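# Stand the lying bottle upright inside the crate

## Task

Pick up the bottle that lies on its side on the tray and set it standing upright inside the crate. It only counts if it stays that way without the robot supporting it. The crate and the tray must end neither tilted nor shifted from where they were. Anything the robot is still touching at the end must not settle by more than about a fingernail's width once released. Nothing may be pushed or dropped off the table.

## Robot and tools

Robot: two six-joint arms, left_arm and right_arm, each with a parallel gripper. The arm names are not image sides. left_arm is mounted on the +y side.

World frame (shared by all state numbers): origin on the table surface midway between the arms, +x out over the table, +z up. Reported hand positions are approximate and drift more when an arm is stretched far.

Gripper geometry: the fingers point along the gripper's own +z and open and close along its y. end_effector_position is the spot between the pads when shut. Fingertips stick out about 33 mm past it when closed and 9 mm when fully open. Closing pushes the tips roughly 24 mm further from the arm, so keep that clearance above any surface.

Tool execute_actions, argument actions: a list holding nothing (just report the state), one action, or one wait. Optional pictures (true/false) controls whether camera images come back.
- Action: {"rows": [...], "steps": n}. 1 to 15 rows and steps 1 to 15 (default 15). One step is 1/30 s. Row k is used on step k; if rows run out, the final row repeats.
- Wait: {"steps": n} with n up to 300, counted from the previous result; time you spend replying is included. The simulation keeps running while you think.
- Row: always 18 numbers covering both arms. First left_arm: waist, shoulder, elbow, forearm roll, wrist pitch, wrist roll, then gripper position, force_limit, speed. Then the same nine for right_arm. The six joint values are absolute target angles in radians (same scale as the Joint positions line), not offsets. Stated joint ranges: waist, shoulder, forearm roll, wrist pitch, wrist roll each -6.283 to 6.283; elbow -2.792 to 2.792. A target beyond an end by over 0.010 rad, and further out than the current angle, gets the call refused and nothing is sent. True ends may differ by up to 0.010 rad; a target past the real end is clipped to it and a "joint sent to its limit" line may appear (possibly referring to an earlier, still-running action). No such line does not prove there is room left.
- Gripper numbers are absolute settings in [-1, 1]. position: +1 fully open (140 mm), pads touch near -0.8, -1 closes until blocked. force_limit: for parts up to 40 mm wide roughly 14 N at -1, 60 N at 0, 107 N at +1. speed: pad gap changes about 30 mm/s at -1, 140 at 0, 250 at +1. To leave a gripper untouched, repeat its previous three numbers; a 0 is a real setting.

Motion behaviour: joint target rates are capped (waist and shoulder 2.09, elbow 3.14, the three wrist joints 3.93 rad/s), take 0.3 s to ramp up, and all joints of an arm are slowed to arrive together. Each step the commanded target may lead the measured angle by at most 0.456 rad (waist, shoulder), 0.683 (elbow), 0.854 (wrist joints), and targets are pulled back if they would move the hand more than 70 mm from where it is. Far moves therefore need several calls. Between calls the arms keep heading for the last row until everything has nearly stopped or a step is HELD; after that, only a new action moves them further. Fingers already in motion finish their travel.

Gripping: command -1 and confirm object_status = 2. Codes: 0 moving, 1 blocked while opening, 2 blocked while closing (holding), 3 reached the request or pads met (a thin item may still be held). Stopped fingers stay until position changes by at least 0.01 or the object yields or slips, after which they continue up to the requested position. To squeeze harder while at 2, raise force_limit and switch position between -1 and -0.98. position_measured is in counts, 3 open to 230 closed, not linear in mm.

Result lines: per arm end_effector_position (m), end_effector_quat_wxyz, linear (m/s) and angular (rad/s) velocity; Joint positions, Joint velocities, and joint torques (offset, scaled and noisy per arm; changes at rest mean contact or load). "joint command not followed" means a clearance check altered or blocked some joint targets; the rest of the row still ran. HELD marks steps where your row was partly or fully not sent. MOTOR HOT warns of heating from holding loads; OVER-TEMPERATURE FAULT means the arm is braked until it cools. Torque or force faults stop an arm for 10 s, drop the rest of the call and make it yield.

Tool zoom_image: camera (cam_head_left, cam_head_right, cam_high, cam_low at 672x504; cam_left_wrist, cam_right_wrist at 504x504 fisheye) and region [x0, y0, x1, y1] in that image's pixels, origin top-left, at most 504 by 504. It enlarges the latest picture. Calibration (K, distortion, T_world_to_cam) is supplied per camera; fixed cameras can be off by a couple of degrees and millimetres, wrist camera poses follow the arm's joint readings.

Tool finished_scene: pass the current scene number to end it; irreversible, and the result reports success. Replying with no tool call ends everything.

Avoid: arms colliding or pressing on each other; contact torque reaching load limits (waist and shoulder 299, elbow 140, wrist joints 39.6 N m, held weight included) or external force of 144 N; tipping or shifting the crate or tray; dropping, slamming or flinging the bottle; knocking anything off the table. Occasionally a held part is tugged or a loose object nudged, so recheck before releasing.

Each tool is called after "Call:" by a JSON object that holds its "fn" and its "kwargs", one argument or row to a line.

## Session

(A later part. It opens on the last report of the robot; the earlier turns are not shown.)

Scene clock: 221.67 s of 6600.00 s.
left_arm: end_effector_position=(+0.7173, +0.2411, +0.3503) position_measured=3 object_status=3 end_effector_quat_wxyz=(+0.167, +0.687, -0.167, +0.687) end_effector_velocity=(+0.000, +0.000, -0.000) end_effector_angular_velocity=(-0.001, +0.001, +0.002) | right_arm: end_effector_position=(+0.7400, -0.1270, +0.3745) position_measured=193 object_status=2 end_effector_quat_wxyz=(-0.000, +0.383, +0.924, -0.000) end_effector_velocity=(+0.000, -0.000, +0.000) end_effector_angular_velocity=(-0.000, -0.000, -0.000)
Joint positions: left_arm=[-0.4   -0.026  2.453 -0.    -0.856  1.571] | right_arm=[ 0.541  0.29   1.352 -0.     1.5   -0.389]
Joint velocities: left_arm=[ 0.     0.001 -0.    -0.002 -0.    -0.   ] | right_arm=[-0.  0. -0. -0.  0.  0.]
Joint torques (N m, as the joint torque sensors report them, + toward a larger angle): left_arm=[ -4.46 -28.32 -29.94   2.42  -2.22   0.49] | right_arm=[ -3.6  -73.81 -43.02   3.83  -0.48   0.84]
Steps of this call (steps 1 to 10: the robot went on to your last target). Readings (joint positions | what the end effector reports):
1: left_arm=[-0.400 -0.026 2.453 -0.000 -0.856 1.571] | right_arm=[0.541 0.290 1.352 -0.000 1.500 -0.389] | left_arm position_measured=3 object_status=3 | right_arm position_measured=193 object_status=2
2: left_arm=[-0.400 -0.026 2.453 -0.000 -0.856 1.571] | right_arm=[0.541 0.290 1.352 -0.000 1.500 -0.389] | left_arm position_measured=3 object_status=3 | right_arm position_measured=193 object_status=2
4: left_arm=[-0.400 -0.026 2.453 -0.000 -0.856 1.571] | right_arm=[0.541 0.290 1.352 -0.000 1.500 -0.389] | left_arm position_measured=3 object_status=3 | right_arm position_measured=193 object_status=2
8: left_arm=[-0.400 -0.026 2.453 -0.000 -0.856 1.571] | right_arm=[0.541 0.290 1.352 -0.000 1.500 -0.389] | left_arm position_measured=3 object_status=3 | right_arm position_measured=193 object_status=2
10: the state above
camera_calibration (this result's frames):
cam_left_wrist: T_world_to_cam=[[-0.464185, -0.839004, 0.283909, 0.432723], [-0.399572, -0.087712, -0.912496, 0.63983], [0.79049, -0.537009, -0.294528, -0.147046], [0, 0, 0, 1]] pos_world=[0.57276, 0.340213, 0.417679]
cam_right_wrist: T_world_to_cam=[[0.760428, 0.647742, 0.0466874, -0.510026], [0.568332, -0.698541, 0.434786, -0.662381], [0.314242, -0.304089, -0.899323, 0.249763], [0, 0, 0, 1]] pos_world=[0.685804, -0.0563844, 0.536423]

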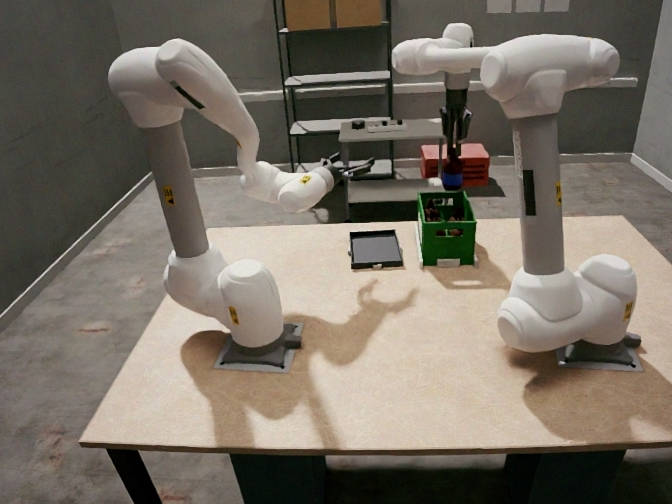

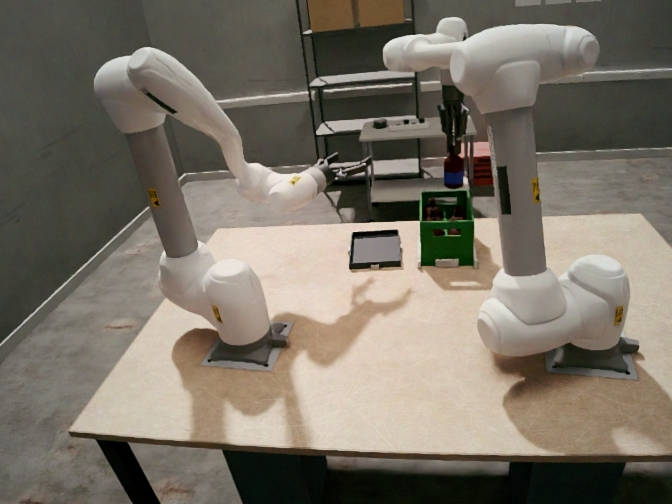

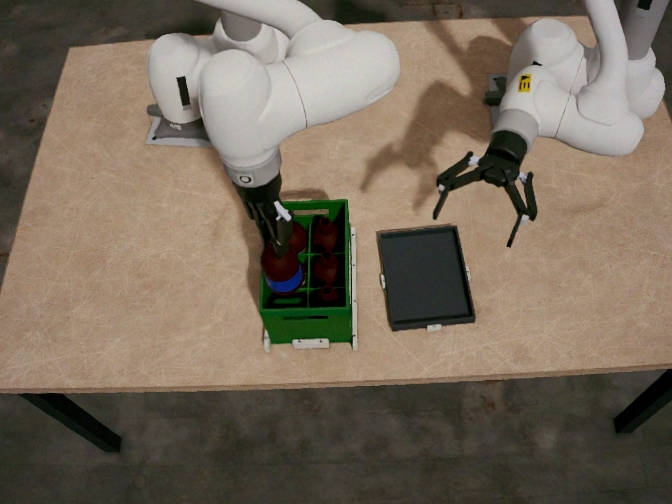

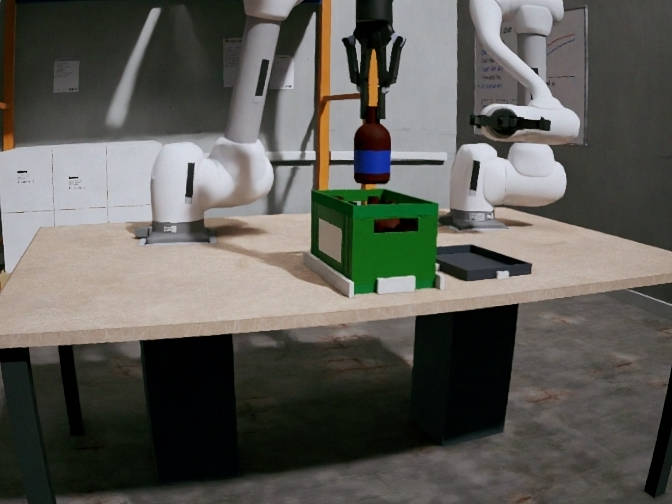

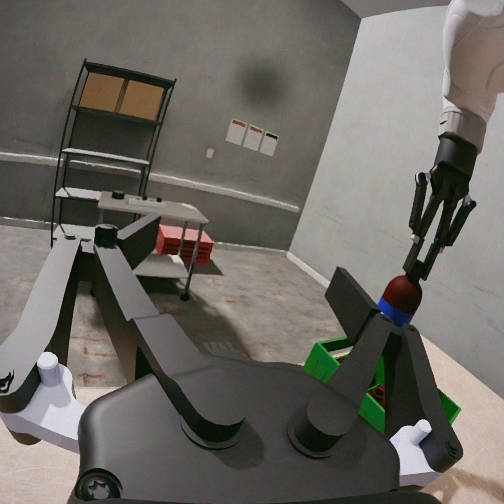

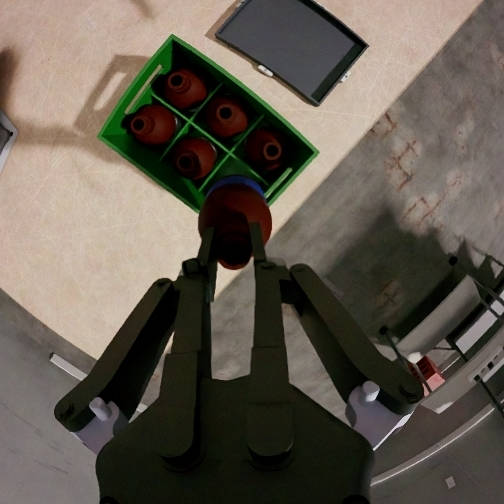

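Call:
{"fn": "execute_actions", "kwargs": {
  "actions": [
    {"rows":[[-0.4,-0.0265,2.453,0,-0.856,1.571,1,0.3,0,0.5411,0.3065,1.4654,0,1.3697,-0.389,-1,0.5,-0.5]]}
  ]
}}

Call:
{"fn": "zoom_image", "kwargs": {
  "camera": "cam_right_wrist",
  "region": [110, 60, 350, 300]
}}

Call:
{"fn": "zoom_image", "kwargs": {
  "camera": "cam_high",
  "region": [200, 180, 400, 370]
}}

Scene clock: 232.80 s of 6600.00 s.
left_arm: end_effector_position=(+0.7173, +0.2411, +0.3503) position_measured=3 object_status=3 end_effector_quat_wxyz=(+0.167, +0.687, -0.167, +0.687) end_effector_velocity=(-0.000, +0.000, -0.001) end_effector_angular_velocity=(+0.000, +0.002, -0.000) | right_arm: end_effector_position=(+0.7400, -0.1270, +0.2995) position_measured=193 object_status=2 end_effector_quat_wxyz=(+0.000, +0.383, +0.924, +0.000) end_effector_velocity=(-0.001, -0.001, -0.003) end_effector_angular_velocity=(-0.002, +0.003, -0.000)
Joint positions: left_arm=[-0.4   -0.027  2.453 -0.    -0.856  1.571] | right_arm=[ 0.541  0.306  1.465 -0.     1.37  -0.389]
Joint velocities: left_arm=[ 0.     0.001  0.001  0.001  0.    -0.001] | right_arm=[ 0.     0.001  0.003 -0.001 -0.001  0.   ]
Joint torques (N m, as the joint torque sensors report them, + toward a larger angle): left_arm=[ -4.93 -28.06 -30.76   2.3   -2.1    0.38] | right_arm=[ -3.33 -75.44 -41.46   3.74  -0.32   0.8 ]
Steps of this call (steps 1 to 15: the robot went on to your last target; steps 16 to 90: nothing new was sent; then 7.63 s passed at rest; steps 91 to 105: all 15 steps of this action). Readings (joint positions | what the end effector reports):
91: left_arm=[-0.400 -0.027 2.453 -0.000 -0.856 1.571] | right_arm=[0.541 0.290 1.352 -0.000 1.500 -0.389] | left_arm position_measured=3 object_status=3 | right_arm position_measured=193 object_status=2
92: left_arm=[-0.400 -0.027 2.453 -0.000 -0.856 1.571] | right_arm=[0.541 0.290 1.357 -0.000 1.493 -0.389] | left_arm position_measured=3 object_status=3 | right_arm position_measured=193 object_status=2
94: left_arm=[-0.400 -0.027 2.453 -0.000 -0.856 1.571] | right_arm=[0.541 0.296 1.400 -0.000 1.445 -0.389] | left_arm position_measured=3 object_status=3 | right_arm position_measured=193 object_status=2
98: left_arm=[-0.400 -0.027 2.453 -0.000 -0.856 1.571] | right_arm=[0.541 0.306 1.462 -0.000 1.374 -0.389] | left_arm position_measured=3 object_status=3 | right_arm position_measured=193 object_status=2
105: the state above
camera_calibration (this result's frames):
cam_left_wrist: T_world_to_cam=[[-0.464185, -0.839004, 0.283909, 0.432723], [-0.399571, -0.0877127, -0.912496, 0.639831], [0.790491, -0.537009, -0.294527, -0.147046], [0, 0, 0, 1]] pos_world=[0.57276, 0.340213, 0.41768]
cam_right_wrist: T_world_to_cam=[[0.760439, 0.647722, 0.0467891, -0.506587], [0.568269, -0.69857, 0.434822, -0.629778], [0.314329, -0.304067, -0.8993, 0.182254], [0, 0, 0, 1]] pos_world=[0.685824, -0.0563981, 0.461445]

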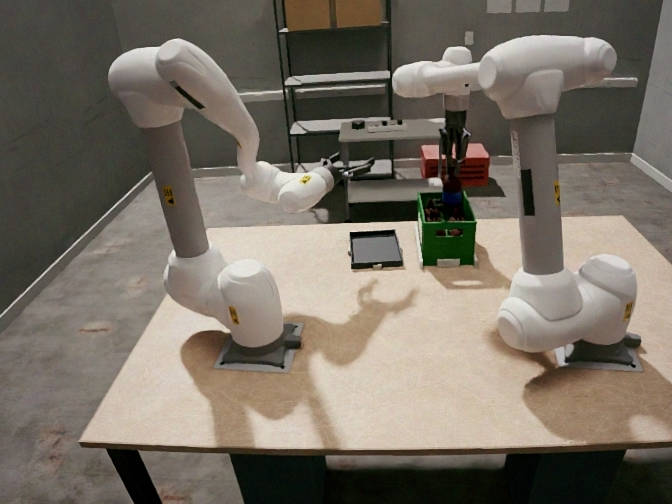

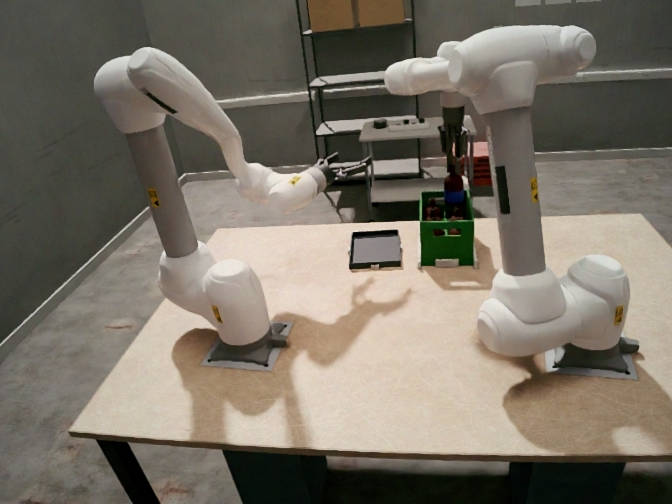

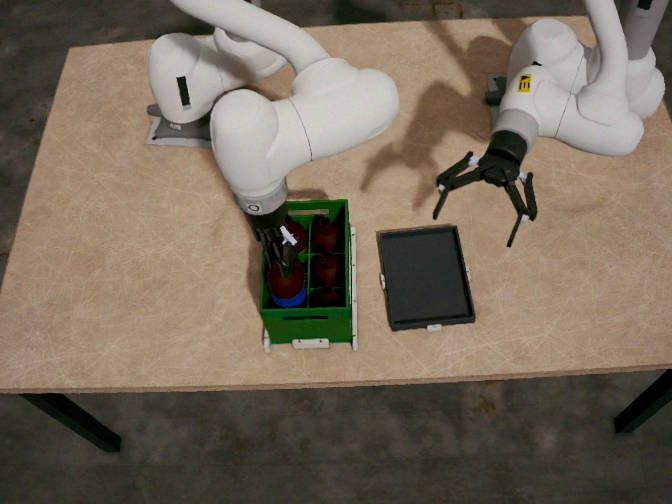

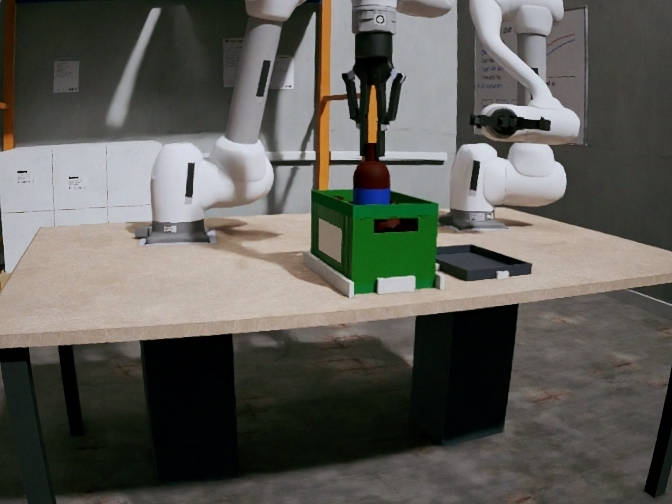

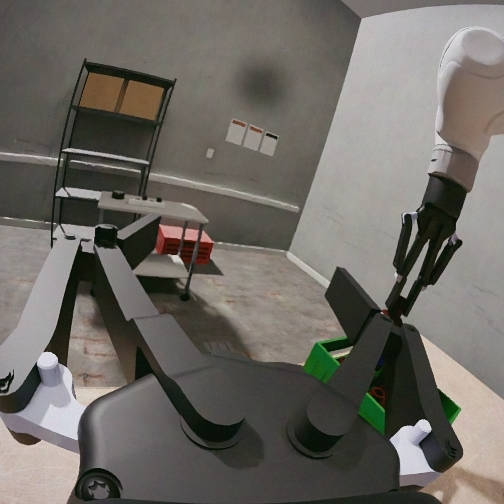

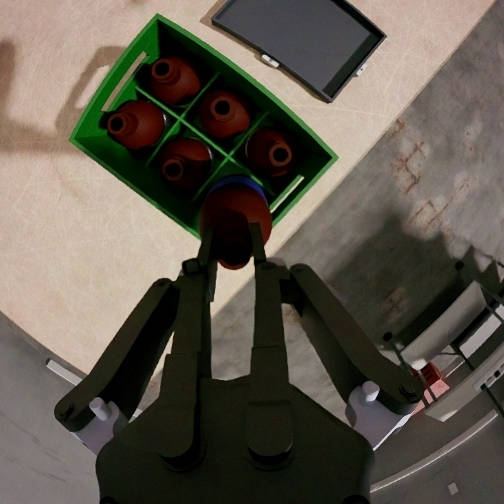

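Region (110, 60, 350, 300) of cam_right_wrist's 504x504 image, scaled by 2.100, with more detail than that image has.

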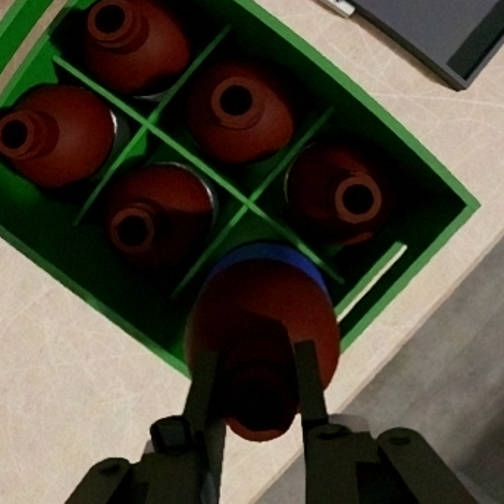

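Region (200, 180, 400, 370) of cam_high's 672x504 image, scaled by 2.520, with more detail than that image has; it fills the top 479 rows of this view, and the rest is white.

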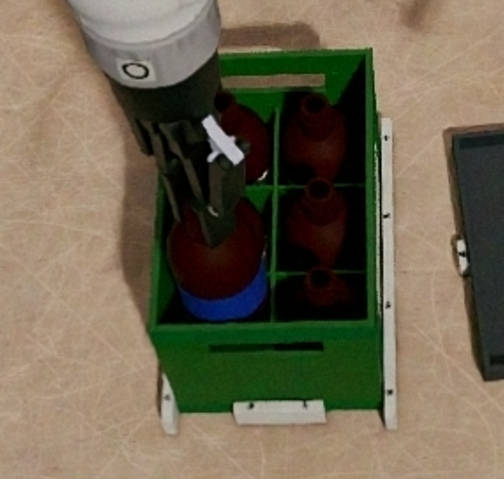

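Call:
{"fn": "execute_actions", "kwargs": {
  "actions": [
    {"rows":[[-0.4,-0.0265,2.453,0,-0.856,1.571,1,0.3,0,0.537,0.309,1.478,0,1.3546,-0.389,-1,0.5,-0.5],[-0.4,-0.0265,2.453,0,-0.856,1.571,1,0.3,0,0.537,0.309,1.478,0,1.3546,-0.389,-1,0.5,-0.5],[-0.4,-0.0265,2.453,0,-0.856,1.571,1,0.3,0,0.537,0.313,1.492,0,1.3366,-0.389,-1,0.5,-0.5],[-0.4,-0.0265,2.453,0,-0.856,1.571,1,0.3,0,0.537,0.313,1.492,0,1.3366,-0.389,-1,0.5,-0.5],[-0.4,-0.0265,2.453,0,-0.856,1.571,1,0.3,0,0.537,0.317,1.506,0,1.3186,-0.389,-1,0.5,-0.5],[-0.4,-0.0265,2.453,0,-0.856,1.571,1,0.3,0,0.537,0.317,1.506,0,1.3186,-0.389,-1,0.5,-0.5],[-0.4,-0.0265,2.453,0,-0.856,1.571,1,0.3,0,0.537,0.321,1.519,0,1.3016,-0.389,-1,0.5,-0.5],[-0.4,-0.0265,2.453,0,-0.856,1.571,1,0.3,0,0.537,0.321,1.519,0,1.3016,-0.389,-1,0.5,-0.5],[-0.4,-0.0265,2.453,0,-0.856,1.571,1,0.3,0,0.537,0.325,1.532,0,1.2846,-0.389,-1,0.5,-0.5],[-0.4,-0.0265,2.453,0,-0.856,1.571,1,0.3,0,0.537,0.325,1.532,0,1.2846,-0.389,-1,0.5,-0.5],[-0.4,-0.0265,2.453,0,-0.856,1.571,1,0.3,0,0.537,0.329,1.545,0,1.2676,-0.389,-1,0.5,-0.5]]}
  ],
  "pictures": false
}}

Call:
{"fn": "execute_actions", "kwargs": {
  "actions": [
    {"rows":[[-0.4,-0.0265,2.453,0,-0.856,1.571,1,0.3,0,0.537,0.334,1.5565,0,1.2511,-0.389,-1,0.5,-0.5],[-0.4,-0.0265,2.453,0,-0.856,1.571,1,0.3,0,0.537,0.334,1.5565,0,1.2511,-0.389,-1,0.5,-0.5],[-0.4,-0.0265,2.453,0,-0.856,1.571,1,0.3,0,0.537,0.3395,1.568,0,1.2341,-0.389,-1,0.5,-0.5],[-0.4,-0.0265,2.453,0,-0.856,1.571,1,0.3,0,0.537,0.3395,1.568,0,1.2341,-0.389,-1,0.5,-0.5],[-0.4,-0.0265,2.453,0,-0.856,1.571,1,0.3,0,0.537,0.345,1.5795,0,1.2171,-0.389,-1,0.5,-0.5],[-0.4,-0.0265,2.453,0,-0.856,1.571,1,0.3,0,0.537,0.345,1.5795,0,1.2171,-0.389,-1,0.5,-0.5],[-0.4,-0.0265,2.453,0,-0.856,1.571,1,0.3,0,0.537,0.3505,1.591,0,1.2001,-0.389,-1,0.5,-0.5],[-0.4,-0.0265,2.453,0,-0.856,1.571,1,0.3,0,0.537,0.3505,1.591,0,1.2001,-0.389,-1,0.5,-0.5],[-0.4,-0.0265,2.453,0,-0.856,1.571,1,0.3,0,0.537,0.3562,1.602,0,1.1834,-0.389,-1,0.5,-0.5]]}
  ]
}}

Scene clock: 252.63 s of 6600.00 s.
left_arm: end_effector_position=(+0.7173, +0.2411, +0.3503) position_measured=3 object_status=3 end_effector_quat_wxyz=(+0.167, +0.687, -0.167, +0.687) end_effector_velocity=(-0.000, -0.001, -0.000) end_effector_angular_velocity=(-0.000, +0.000, -0.001) | right_arm: end_effector_position=(+0.7405, -0.1301, +0.2415) position_measured=193 object_status=2 end_effector_quat_wxyz=(-0.000, +0.385, +0.923, -0.000) end_effector_velocity=(+0.002, +0.001, -0.027) end_effector_angular_velocity=(+0.006, -0.012, +0.000)
Joint positions: left_arm=[-0.4   -0.027  2.453 -0.    -0.856  1.571] | right_arm=[ 0.537  0.328  1.543  0.     1.271 -0.389]
Joint velocities: left_arm=[-0.001  0.     0.     0.    -0.    -0.001] | right_arm=[ 0.     0.01   0.036  0.001 -0.06  -0.   ]
Joint torques (N m, as the joint torque sensors report them, + toward a larger angle): left_arm=[ -3.77 -29.36 -30.44   2.86  -2.33   0.2 ] | right_arm=[ -2.05 -85.2  -45.38   4.77  -1.09   0.75]
Steps of this call (steps 1 to 15: the robot went on to your last target; steps 16 to 90: nothing new was sent; then 16.33 s passed at rest; steps 91 to 105: all 15 steps of this action). Readings (joint positions | what the end effector reports):
91: left_arm=[-0.400 -0.027 2.453 -0.000 -0.856 1.571] | right_arm=[0.541 0.307 1.465 -0.000 1.370 -0.389] | left_arm position_measured=3 object_status=3 | right_arm position_measured=193 object_status=2
92: left_arm=[-0.400 -0.027 2.453 -0.000 -0.856 1.571] | right_arm=[0.540 0.307 1.468 0.000 1.366 -0.389] | left_arm position_measured=3 object_status=3 | right_arm position_measured=193 object_status=2
94: left_arm=[-0.400 -0.027 2.453 -0.000 -0.856 1.571] | right_arm=[0.538 0.309 1.478 0.000 1.354 -0.389] | left_arm position_measured=3 object_status=3 | right_arm position_measured=193 object_status=2
98: left_arm=[-0.400 -0.027 2.453 -0.000 -0.856 1.571] | right_arm=[0.537 0.317 1.504 0.000 1.321 -0.389] | left_arm position_measured=3 object_status=3 | right_arm position_measured=193 object_status=2
105: the state above

Scene clock: 253.13 s of 6600.00 s.
left_arm: end_effector_position=(+0.7173, +0.2411, +0.3503) position_measured=3 object_status=3 end_effector_quat_wxyz=(+0.167, +0.687, -0.167, +0.687) end_effector_velocity=(+0.000, +0.001, -0.000) end_effector_angular_velocity=(+0.001, +0.000, +0.001) | right_arm: end_effector_position=(+0.7404, -0.1301, +0.1905) position_measured=193 object_status=2 end_effector_quat_wxyz=(+0.000, +0.385, +0.923, +0.000) end_effector_velocity=(-0.000, -0.000, -0.009) end_effector_angular_velocity=(-0.000, -0.001, +0.000)
Joint positions: left_arm=[-0.4   -0.027  2.453 -0.    -0.856  1.571] | right_arm=[ 0.537  0.356  1.601  0.     1.184 -0.389]
Joint velocities: left_arm=[ 0.    -0.     0.    -0.001  0.     0.001] | right_arm=[-0.     0.004  0.011 -0.001 -0.016  0.   ]
Joint torques (N m, as the joint torque sensors report them, + toward a larger angle): left_arm=[ -4.72 -27.23 -31.41   2.6   -2.03   0.62] | right_arm=[ -1.85 -78.01 -40.24   4.89  -0.87   0.75]
Steps of this call (steps 1 to 15: all 15 steps of this action). Readings (joint positions | what the end effector reports):
1: left_arm=[-0.400 -0.027 2.453 -0.000 -0.856 1.571] | right_arm=[0.537 0.329 1.544 0.000 1.269 -0.389] | left_arm position_measured=3 object_status=3 | right_arm position_measured=193 object_status=2
2: left_arm=[-0.400 -0.027 2.453 -0.000 -0.856 1.571] | right_arm=[0.537 0.330 1.547 0.000 1.264 -0.389] | left_arm position_measured=3 object_status=3 | right_arm position_measured=193 object_status=2
4: left_arm=[-0.400 -0.027 2.453 -0.000 -0.856 1.571] | right_arm=[0.537 0.334 1.556 0.000 1.252 -0.389] | left_arm position_measured=3 object_status=3 | right_arm position_measured=193 object_status=2
8: left_arm=[-0.400 -0.027 2.453 -0.000 -0.856 1.571] | right_arm=[0.537 0.344 1.578 0.000 1.219 -0.389] | left_arm position_measured=3 object_status=3 | right_arm position_measured=193 object_status=2
15: the state above
camera_calibration (this result's frames):
cam_left_wrist: T_world_to_cam=[[-0.464185, -0.839004, 0.283909, 0.432723], [-0.399571, -0.0877127, -0.912496, 0.639831], [0.790491, -0.537009, -0.294527, -0.147046], [0, 0, 0, 1]] pos_world=[0.57276, 0.340213, 0.41768]
cam_right_wrist: T_world_to_cam=[[0.763091, 0.644595, 0.0467843, -0.502173], [0.565411, -0.700907, 0.434786, -0.582912], [0.313052, -0.305329, -0.899318, 0.0838981], [0, 0, 0, 1]] pos_world=[0.686524, -0.0592521, 0.352387]

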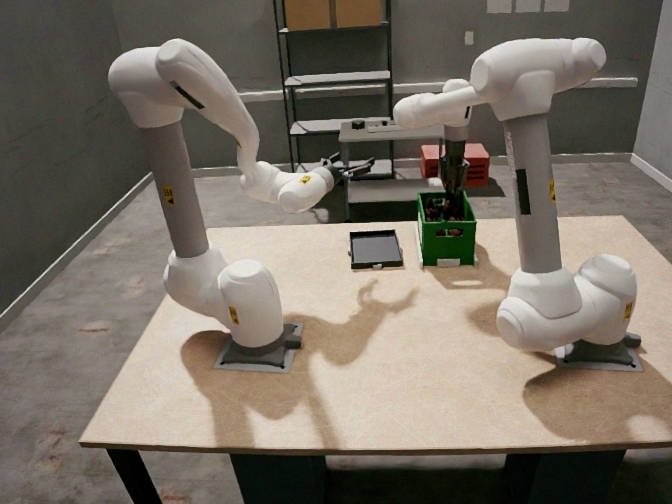

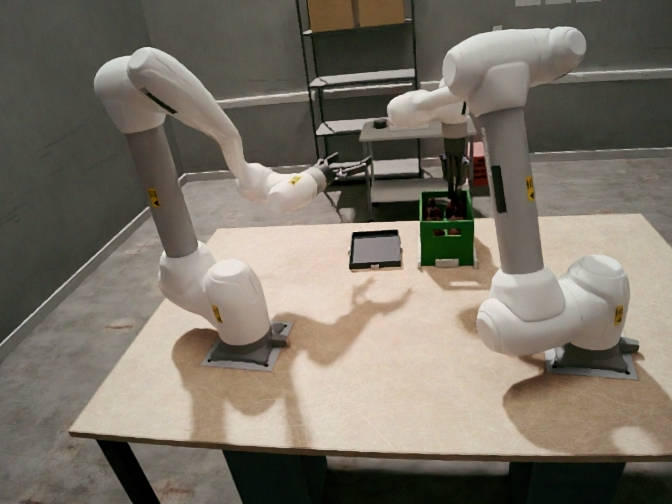

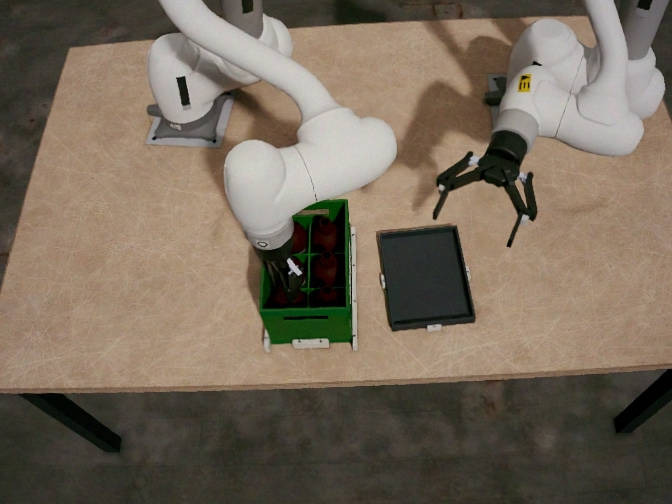

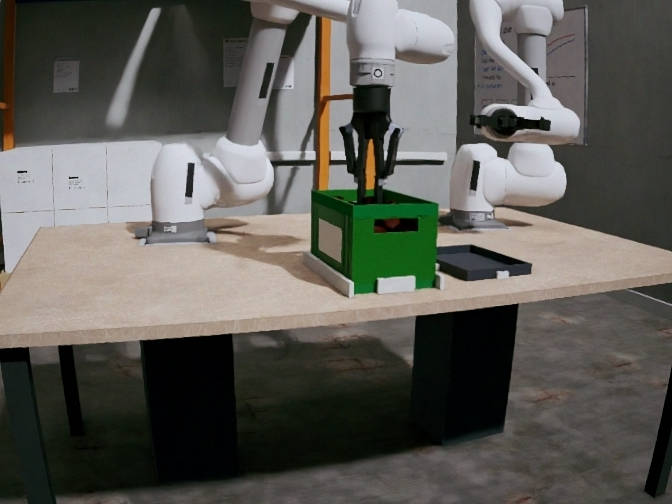

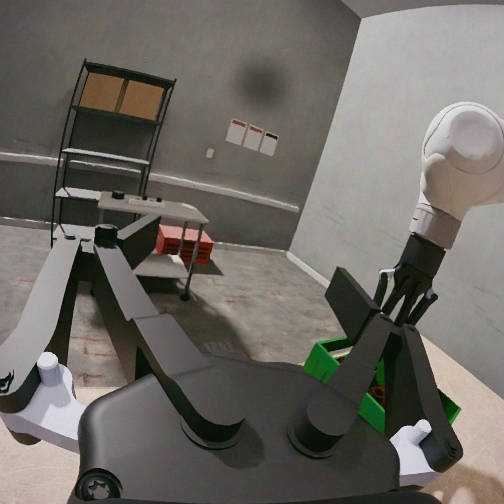

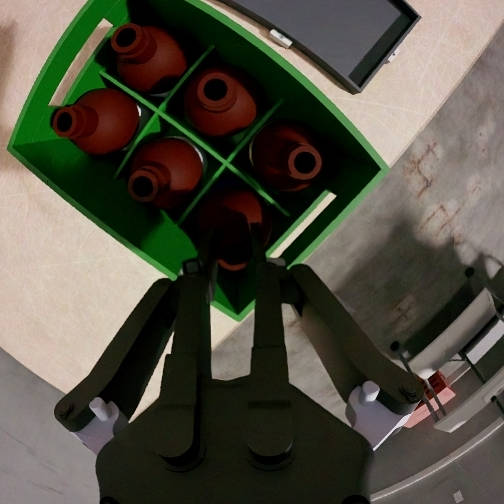

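Call:
{"fn": "execute_actions", "kwargs": {
  "actions": [
    {"rows":[[-0.4,-0.0265,2.453,0,-0.856,1.571,1,0.3,0,0.5395,0.3608,1.6108,0,1.17,-0.389,-1,0.5,-0.5]]}
  ],
  "pictures": false
}}

Call:
{"fn": "execute_actions", "kwargs": {
  "actions": [
    {"rows":[[-0.4,-0.0265,2.453,0,-0.856,1.571,1,0.3,0,0.5395,0.3643,1.6173,0,1.16,-0.389,-1,0.5,-0.5]]}
  ],
  "pictures": false
}}

Scene clock: 258.03 s of 6600.00 s.
left_arm: end_effector_position=(+0.7173, +0.2411, +0.3503) position_measured=3 object_status=3 end_effector_quat_wxyz=(+0.167, +0.687, -0.167, +0.687) end_effector_velocity=(+0.000, +0.000, -0.000) end_effector_angular_velocity=(-0.000, -0.000, +0.000) | right_arm: end_effector_position=(+0.7394, -0.1286, +0.1820) position_measured=193 object_status=2 end_effector_quat_wxyz=(+0.000, +0.383, +0.924, -0.000) end_effector_velocity=(+0.001, +0.001, +0.000) end_effector_angular_velocity=(+0.001, -0.001, -0.000)
Joint positions: left_arm=[-0.4   -0.027  2.453 -0.    -0.856  1.571] | right_arm=[ 0.539  0.361  1.611 -0.     1.17  -0.389]
Joint velocities: left_arm=[ 0.001  0.001  0.     0.    -0.001 -0.   ] | right_arm=[ 0.     0.001 -0.002  0.001 -0.     0.   ]
Joint torques (N m, as the joint torque sensors report them, + toward a larger angle): left_arm=[ -6.72 -27.85 -30.7    2.6   -2.31   0.48] | right_arm=[ -0.68 -77.27 -39.98   4.9   -0.99   0.77]
Steps of this call (steps 1 to 15: the robot went on to your last target; steps 16 to 90: nothing new was sent; then 1.40 s passed at rest; steps 91 to 105: all 15 steps of this action). Readings (joint positions | what the end effector reports):
91: left_arm=[-0.400 -0.027 2.453 -0.000 -0.856 1.571] | right_arm=[0.537 0.356 1.602 -0.000 1.183 -0.389] | left_arm position_measured=3 object_status=3 | right_arm position_measured=193 object_status=2
92: left_arm=[-0.400 -0.027 2.453 -0.000 -0.856 1.571] | right_arm=[0.538 0.357 1.604 -0.000 1.180 -0.389] | left_arm position_measured=3 object_status=3 | right_arm position_measured=193 object_status=2
94: left_arm=[-0.400 -0.027 2.453 -0.000 -0.856 1.571] | right_arm=[0.539 0.360 1.609 -0.000 1.173 -0.389] | left_arm position_measured=3 object_status=3 | right_arm position_measured=193 object_status=2
98: left_arm=[-0.400 -0.027 2.453 -0.000 -0.856 1.571] | right_arm=[0.539 0.361 1.611 -0.000 1.170 -0.389] | left_arm position_measured=3 object_status=3 | right_arm position_measured=193 object_status=2
105: the state above

Scene clock: 258.53 s of 6600.00 s.
left_arm: end_effector_position=(+0.7173, +0.2411, +0.3503) position_measured=3 object_status=3 end_effector_quat_wxyz=(+0.167, +0.687, -0.167, +0.687) end_effector_velocity=(+0.000, +0.000, +0.000) end_effector_angular_velocity=(-0.001, +0.000, +0.000) | right_arm: end_effector_position=(+0.7392, -0.1286, +0.1761) position_measured=193 object_status=2 end_effector_quat_wxyz=(+0.000, +0.383, +0.924, -0.000) end_effector_velocity=(-0.000, +0.000, +0.000) end_effector_angular_velocity=(+0.001, -0.001, -0.000)
Joint positions: left_arm=[-0.4   -0.027  2.453 -0.    -0.856  1.571] | right_arm=[ 0.54   0.364  1.617 -0.     1.16  -0.389]
Joint velocities: left_arm=[ 0.     0.    -0.    -0.    -0.    -0.001] | right_arm=[-0.    -0.001  0.     0.001 -0.    -0.   ]
Joint torques (N m, as the joint torque sensors report them, + toward a larger angle): left_arm=[ -4.39 -27.12 -30.54   2.44  -1.95   0.32] | right_arm=[ -1.8  -76.71 -39.73   4.68  -0.91   0.83]
Steps of this call (steps 1 to 15: all 15 steps of this action). Readings (joint positions | what the end effector reports):
1: left_arm=[-0.400 -0.027 2.453 -0.000 -0.856 1.571] | right_arm=[0.539 0.361 1.611 -0.000 1.170 -0.389] | left_arm position_measured=3 object_status=3 | right_arm position_measured=193 object_status=2
2: left_arm=[-0.400 -0.027 2.453 -0.000 -0.856 1.571] | right_arm=[0.540 0.362 1.612 -0.000 1.167 -0.389] | left_arm position_measured=3 object_status=3 | right_arm position_measured=193 object_status=2
4: left_arm=[-0.400 -0.027 2.453 -0.000 -0.856 1.571] | right_arm=[0.540 0.364 1.616 -0.000 1.162 -0.389] | left_arm position_measured=3 object_status=3 | right_arm position_measured=193 object_status=2
8: left_arm=[-0.400 -0.027 2.453 -0.000 -0.856 1.571] | right_arm=[0.540 0.364 1.617 -0.000 1.160 -0.389] | left_arm position_measured=3 object_status=3 | right_arm position_measured=193 object_status=2
15: the state above

Call:
{"fn": "execute_actions", "kwargs": {
  "actions": [
    {"rows":[[-0.4,-0.0265,2.453,0,-0.856,1.571,1,0.3,0,0.536,0.3672,1.6227,0,1.1517,-0.389,-1,0.5,-0.5]],"steps":10}
  ],
  "pictures": false
}}

Call:
{"fn": "execute_actions", "kwargs": {
  "actions": [
    {"rows":[[-0.4,-0.0265,2.453,0,-0.856,1.571,1,0.3,0,0.536,0.3701,1.6281,0,1.1434,-0.389,-1,0.5,-0.5]],"steps":10}
  ]
}}

Scene clock: 263.47 s of 6600.00 s.
left_arm: end_effector_position=(+0.7173, +0.2411, +0.3503) position_measured=3 object_status=3 end_effector_quat_wxyz=(+0.167, +0.687, -0.167, +0.687) end_effector_velocity=(-0.000, -0.000, -0.000) end_effector_angular_velocity=(+0.000, -0.000, -0.002) | right_arm: end_effector_position=(+0.7401, -0.1309, +0.1712) position_measured=193 object_status=2 end_effector_quat_wxyz=(-0.000, +0.385, +0.923, +0.000) end_effector_velocity=(-0.000, -0.000, -0.001) end_effector_angular_velocity=(+0.000, +0.000, -0.001)
Joint positions: left_arm=[-0.4   -0.027  2.453 -0.    -0.856  1.571] | right_arm=[ 0.536  0.367  1.623  0.     1.152 -0.389]
Joint velocities: left_arm=[ 0.     0.     0.     0.003 -0.001 -0.001] | right_arm=[-0.001  0.     0.001  0.001 -0.001  0.   ]
Joint torques (N m, as the joint torque sensors report them, + toward a larger angle): left_arm=[ -2.64 -27.45 -31.1    2.48  -2.33   0.41] | right_arm=[ -4.83 -78.12 -39.46   3.36  -0.49   0.87]
Steps of this call (steps 1 to 15: the robot went on to your last target; steps 16 to 90: nothing new was sent; then 1.60 s passed at rest; steps 91 to 100: all 10 steps of this action). Readings (joint positions | what the end effector reports):
91: left_arm=[-0.400 -0.027 2.453 -0.000 -0.856 1.571] | right_arm=[0.539 0.364 1.617 0.000 1.160 -0.389] | left_arm position_measured=3 object_status=3 | right_arm position_measured=193 object_status=2
92: left_arm=[-0.400 -0.026 2.453 -0.000 -0.856 1.571] | right_arm=[0.539 0.365 1.619 0.000 1.158 -0.389] | left_arm position_measured=3 object_status=3 | right_arm position_measured=193 object_status=2
94: left_arm=[-0.400 -0.027 2.453 -0.000 -0.856 1.571] | right_arm=[0.537 0.367 1.622 0.000 1.153 -0.389] | left_arm position_measured=3 object_status=3 | right_arm position_measured=193 object_status=2
98: left_arm=[-0.400 -0.027 2.453 -0.000 -0.856 1.571] | right_arm=[0.536 0.367 1.623 0.000 1.152 -0.389] | left_arm position_measured=3 object_status=3 | right_arm position_measured=193 object_status=2
100: the state above

Scene clock: 273.70 s of 6600.00 s.
left_arm: end_effector_position=(+0.7173, +0.2411, +0.3503) position_measured=3 object_status=3 end_effector_quat_wxyz=(+0.167, +0.687, -0.167, +0.687) end_effector_velocity=(+0.000, -0.000, +0.000) end_effector_angular_velocity=(-0.001, -0.000, +0.000) | right_arm: end_effector_position=(+0.7411, -0.1305, +0.1695) position_measured=193 object_status=2 end_effector_quat_wxyz=(+0.001, +0.385, +0.923, +0.002) end_effector_velocity=(+0.001, -0.000, +0.000) end_effector_angular_velocity=(-0.000, -0.001, +0.001)
Joint positions: left_arm=[-0.4   -0.026  2.453 -0.    -0.856  1.571] | right_arm=[ 0.536  0.368  1.625  0.     1.145 -0.389]
Joint velocities: left_arm=[-0.     0.001 -0.    -0.001 -0.001 -0.001] | right_arm=[-0.     0.    -0.001 -0.001  0.    -0.   ]
Joint torques (N m, as the joint torque sensors report them, + toward a larger angle): left_arm=[ -3.64 -28.1  -30.8    2.67  -2.22   0.44] | right_arm=[ -5.9  -58.53 -28.1    2.41  -1.98   0.69]
FORCE FAULT: contact force on the right arm reached its limit, and that arm stopped for 10 seconds. The contact can be on any part of that arm, not only on its tool. That arm's remaining commands of this call were not run. That arm holds still and accepts commands again. Move the arm away from the contact; if what it grips holds it there, let go first. Pushing or pulling that hard again can fault the arm again.
The stop of the right arm began at step 7 of this call (marked STOPPED below). From that step on that arm followed nothing that you had sent. 4 of its steps, steps kept back included, did not run and will not run. Nothing is kept back now, and the robot has no last target.
Steps of this call (steps 1 to 10: all 10 steps of this action; steps 11 to 307: the stop continued). Readings (joint positions | what the end effector reports):
1: left_arm=[-0.400 -0.027 2.453 -0.000 -0.856 1.571] | right_arm=[0.536 0.367 1.623 0.000 1.152 -0.389] | left_arm position_measured=3 object_status=3 | right_arm position_measured=193 object_status=2
2: left_arm=[-0.400 -0.027 2.453 -0.000 -0.856 1.571] | right_arm=[0.536 0.368 1.624 0.000 1.149 -0.389] | left_arm position_measured=3 object_status=3 | right_arm position_measured=193 object_status=2
4: left_arm=[-0.400 -0.027 2.453 -0.000 -0.856 1.571] | right_arm=[0.536 0.369 1.626 0.000 1.146 -0.389] | left_arm position_measured=3 object_status=3 | right_arm position_measured=193 object_status=2
7: left_arm=[-0.400 -0.027 2.453 -0.000 -0.856 1.571] | right_arm=[0.536 0.368 1.625 0.000 1.144 -0.389] | left_arm position_measured=3 object_status=3 | right_arm position_measured=193 object_status=2 STOPPED (the right arm)
8: left_arm=[-0.400 -0.027 2.453 -0.000 -0.856 1.571] | right_arm=[0.536 0.368 1.625 0.000 1.144 -0.389] | left_arm position_measured=3 object_status=3 | right_arm position_measured=193 object_status=2
307: the state above
camera_calibration (this result's frames):
cam_left_wrist: T_world_to_cam=[[-0.464186, -0.839003, 0.283909, 0.432723], [-0.399567, -0.0877146, -0.912498, 0.639831], [0.790492, -0.53701, -0.294522, -0.147048], [0, 0, 0, 1]] pos_world=[0.57276, 0.340212, 0.417682]
cam_right_wrist: T_world_to_cam=[[0.763581, 0.643714, 0.0507584, -0.50257], [0.563052, -0.702252, 0.435677, -0.573046], [0.316097, -0.304095, -0.898671, 0.0625009], [0, 0, 0, 1]] pos_world=[0.686651, -0.0599048, 0.33134]

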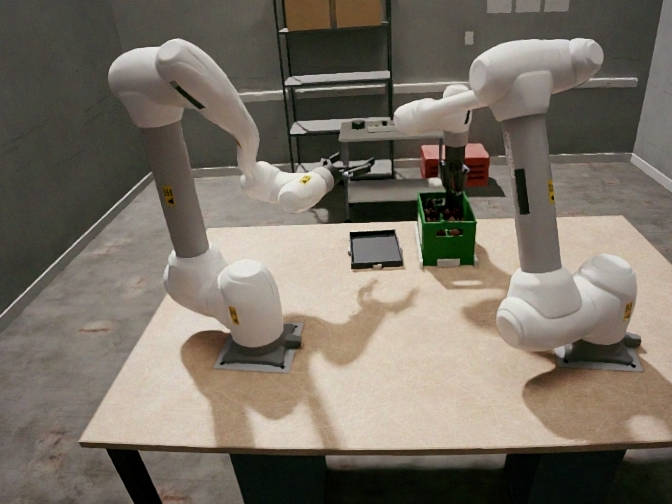

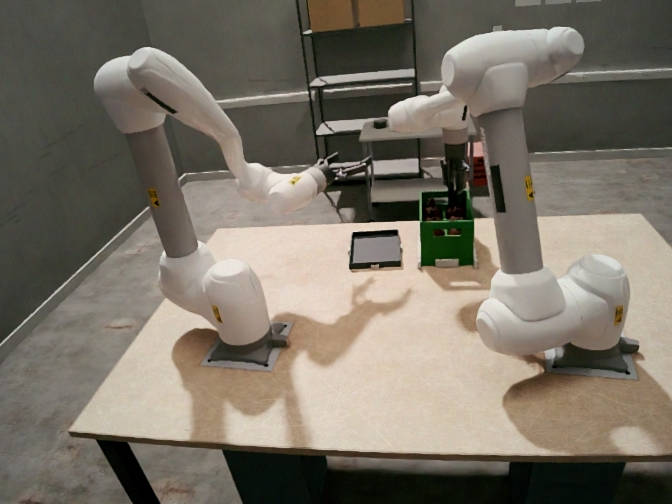

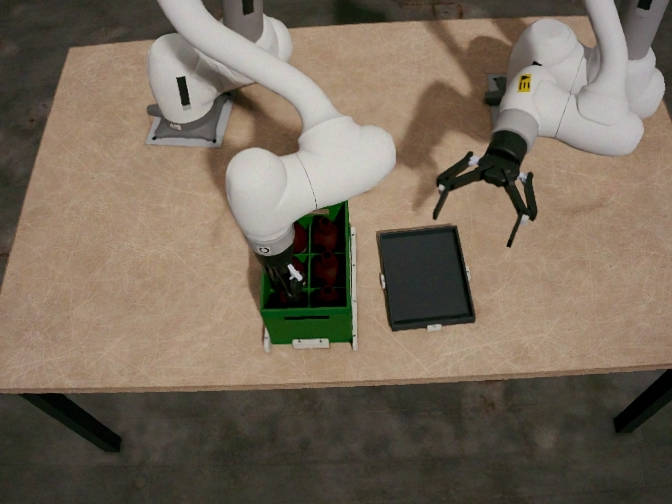

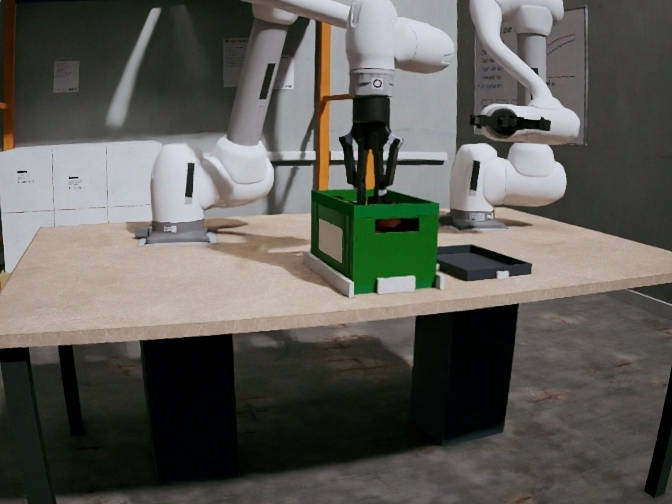

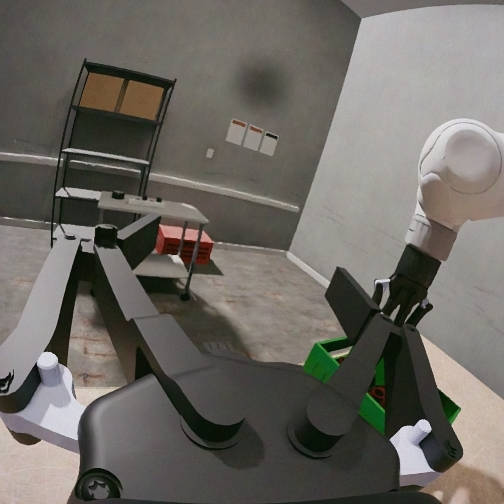

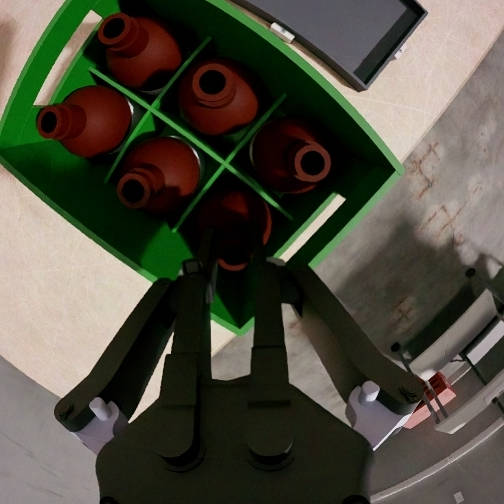

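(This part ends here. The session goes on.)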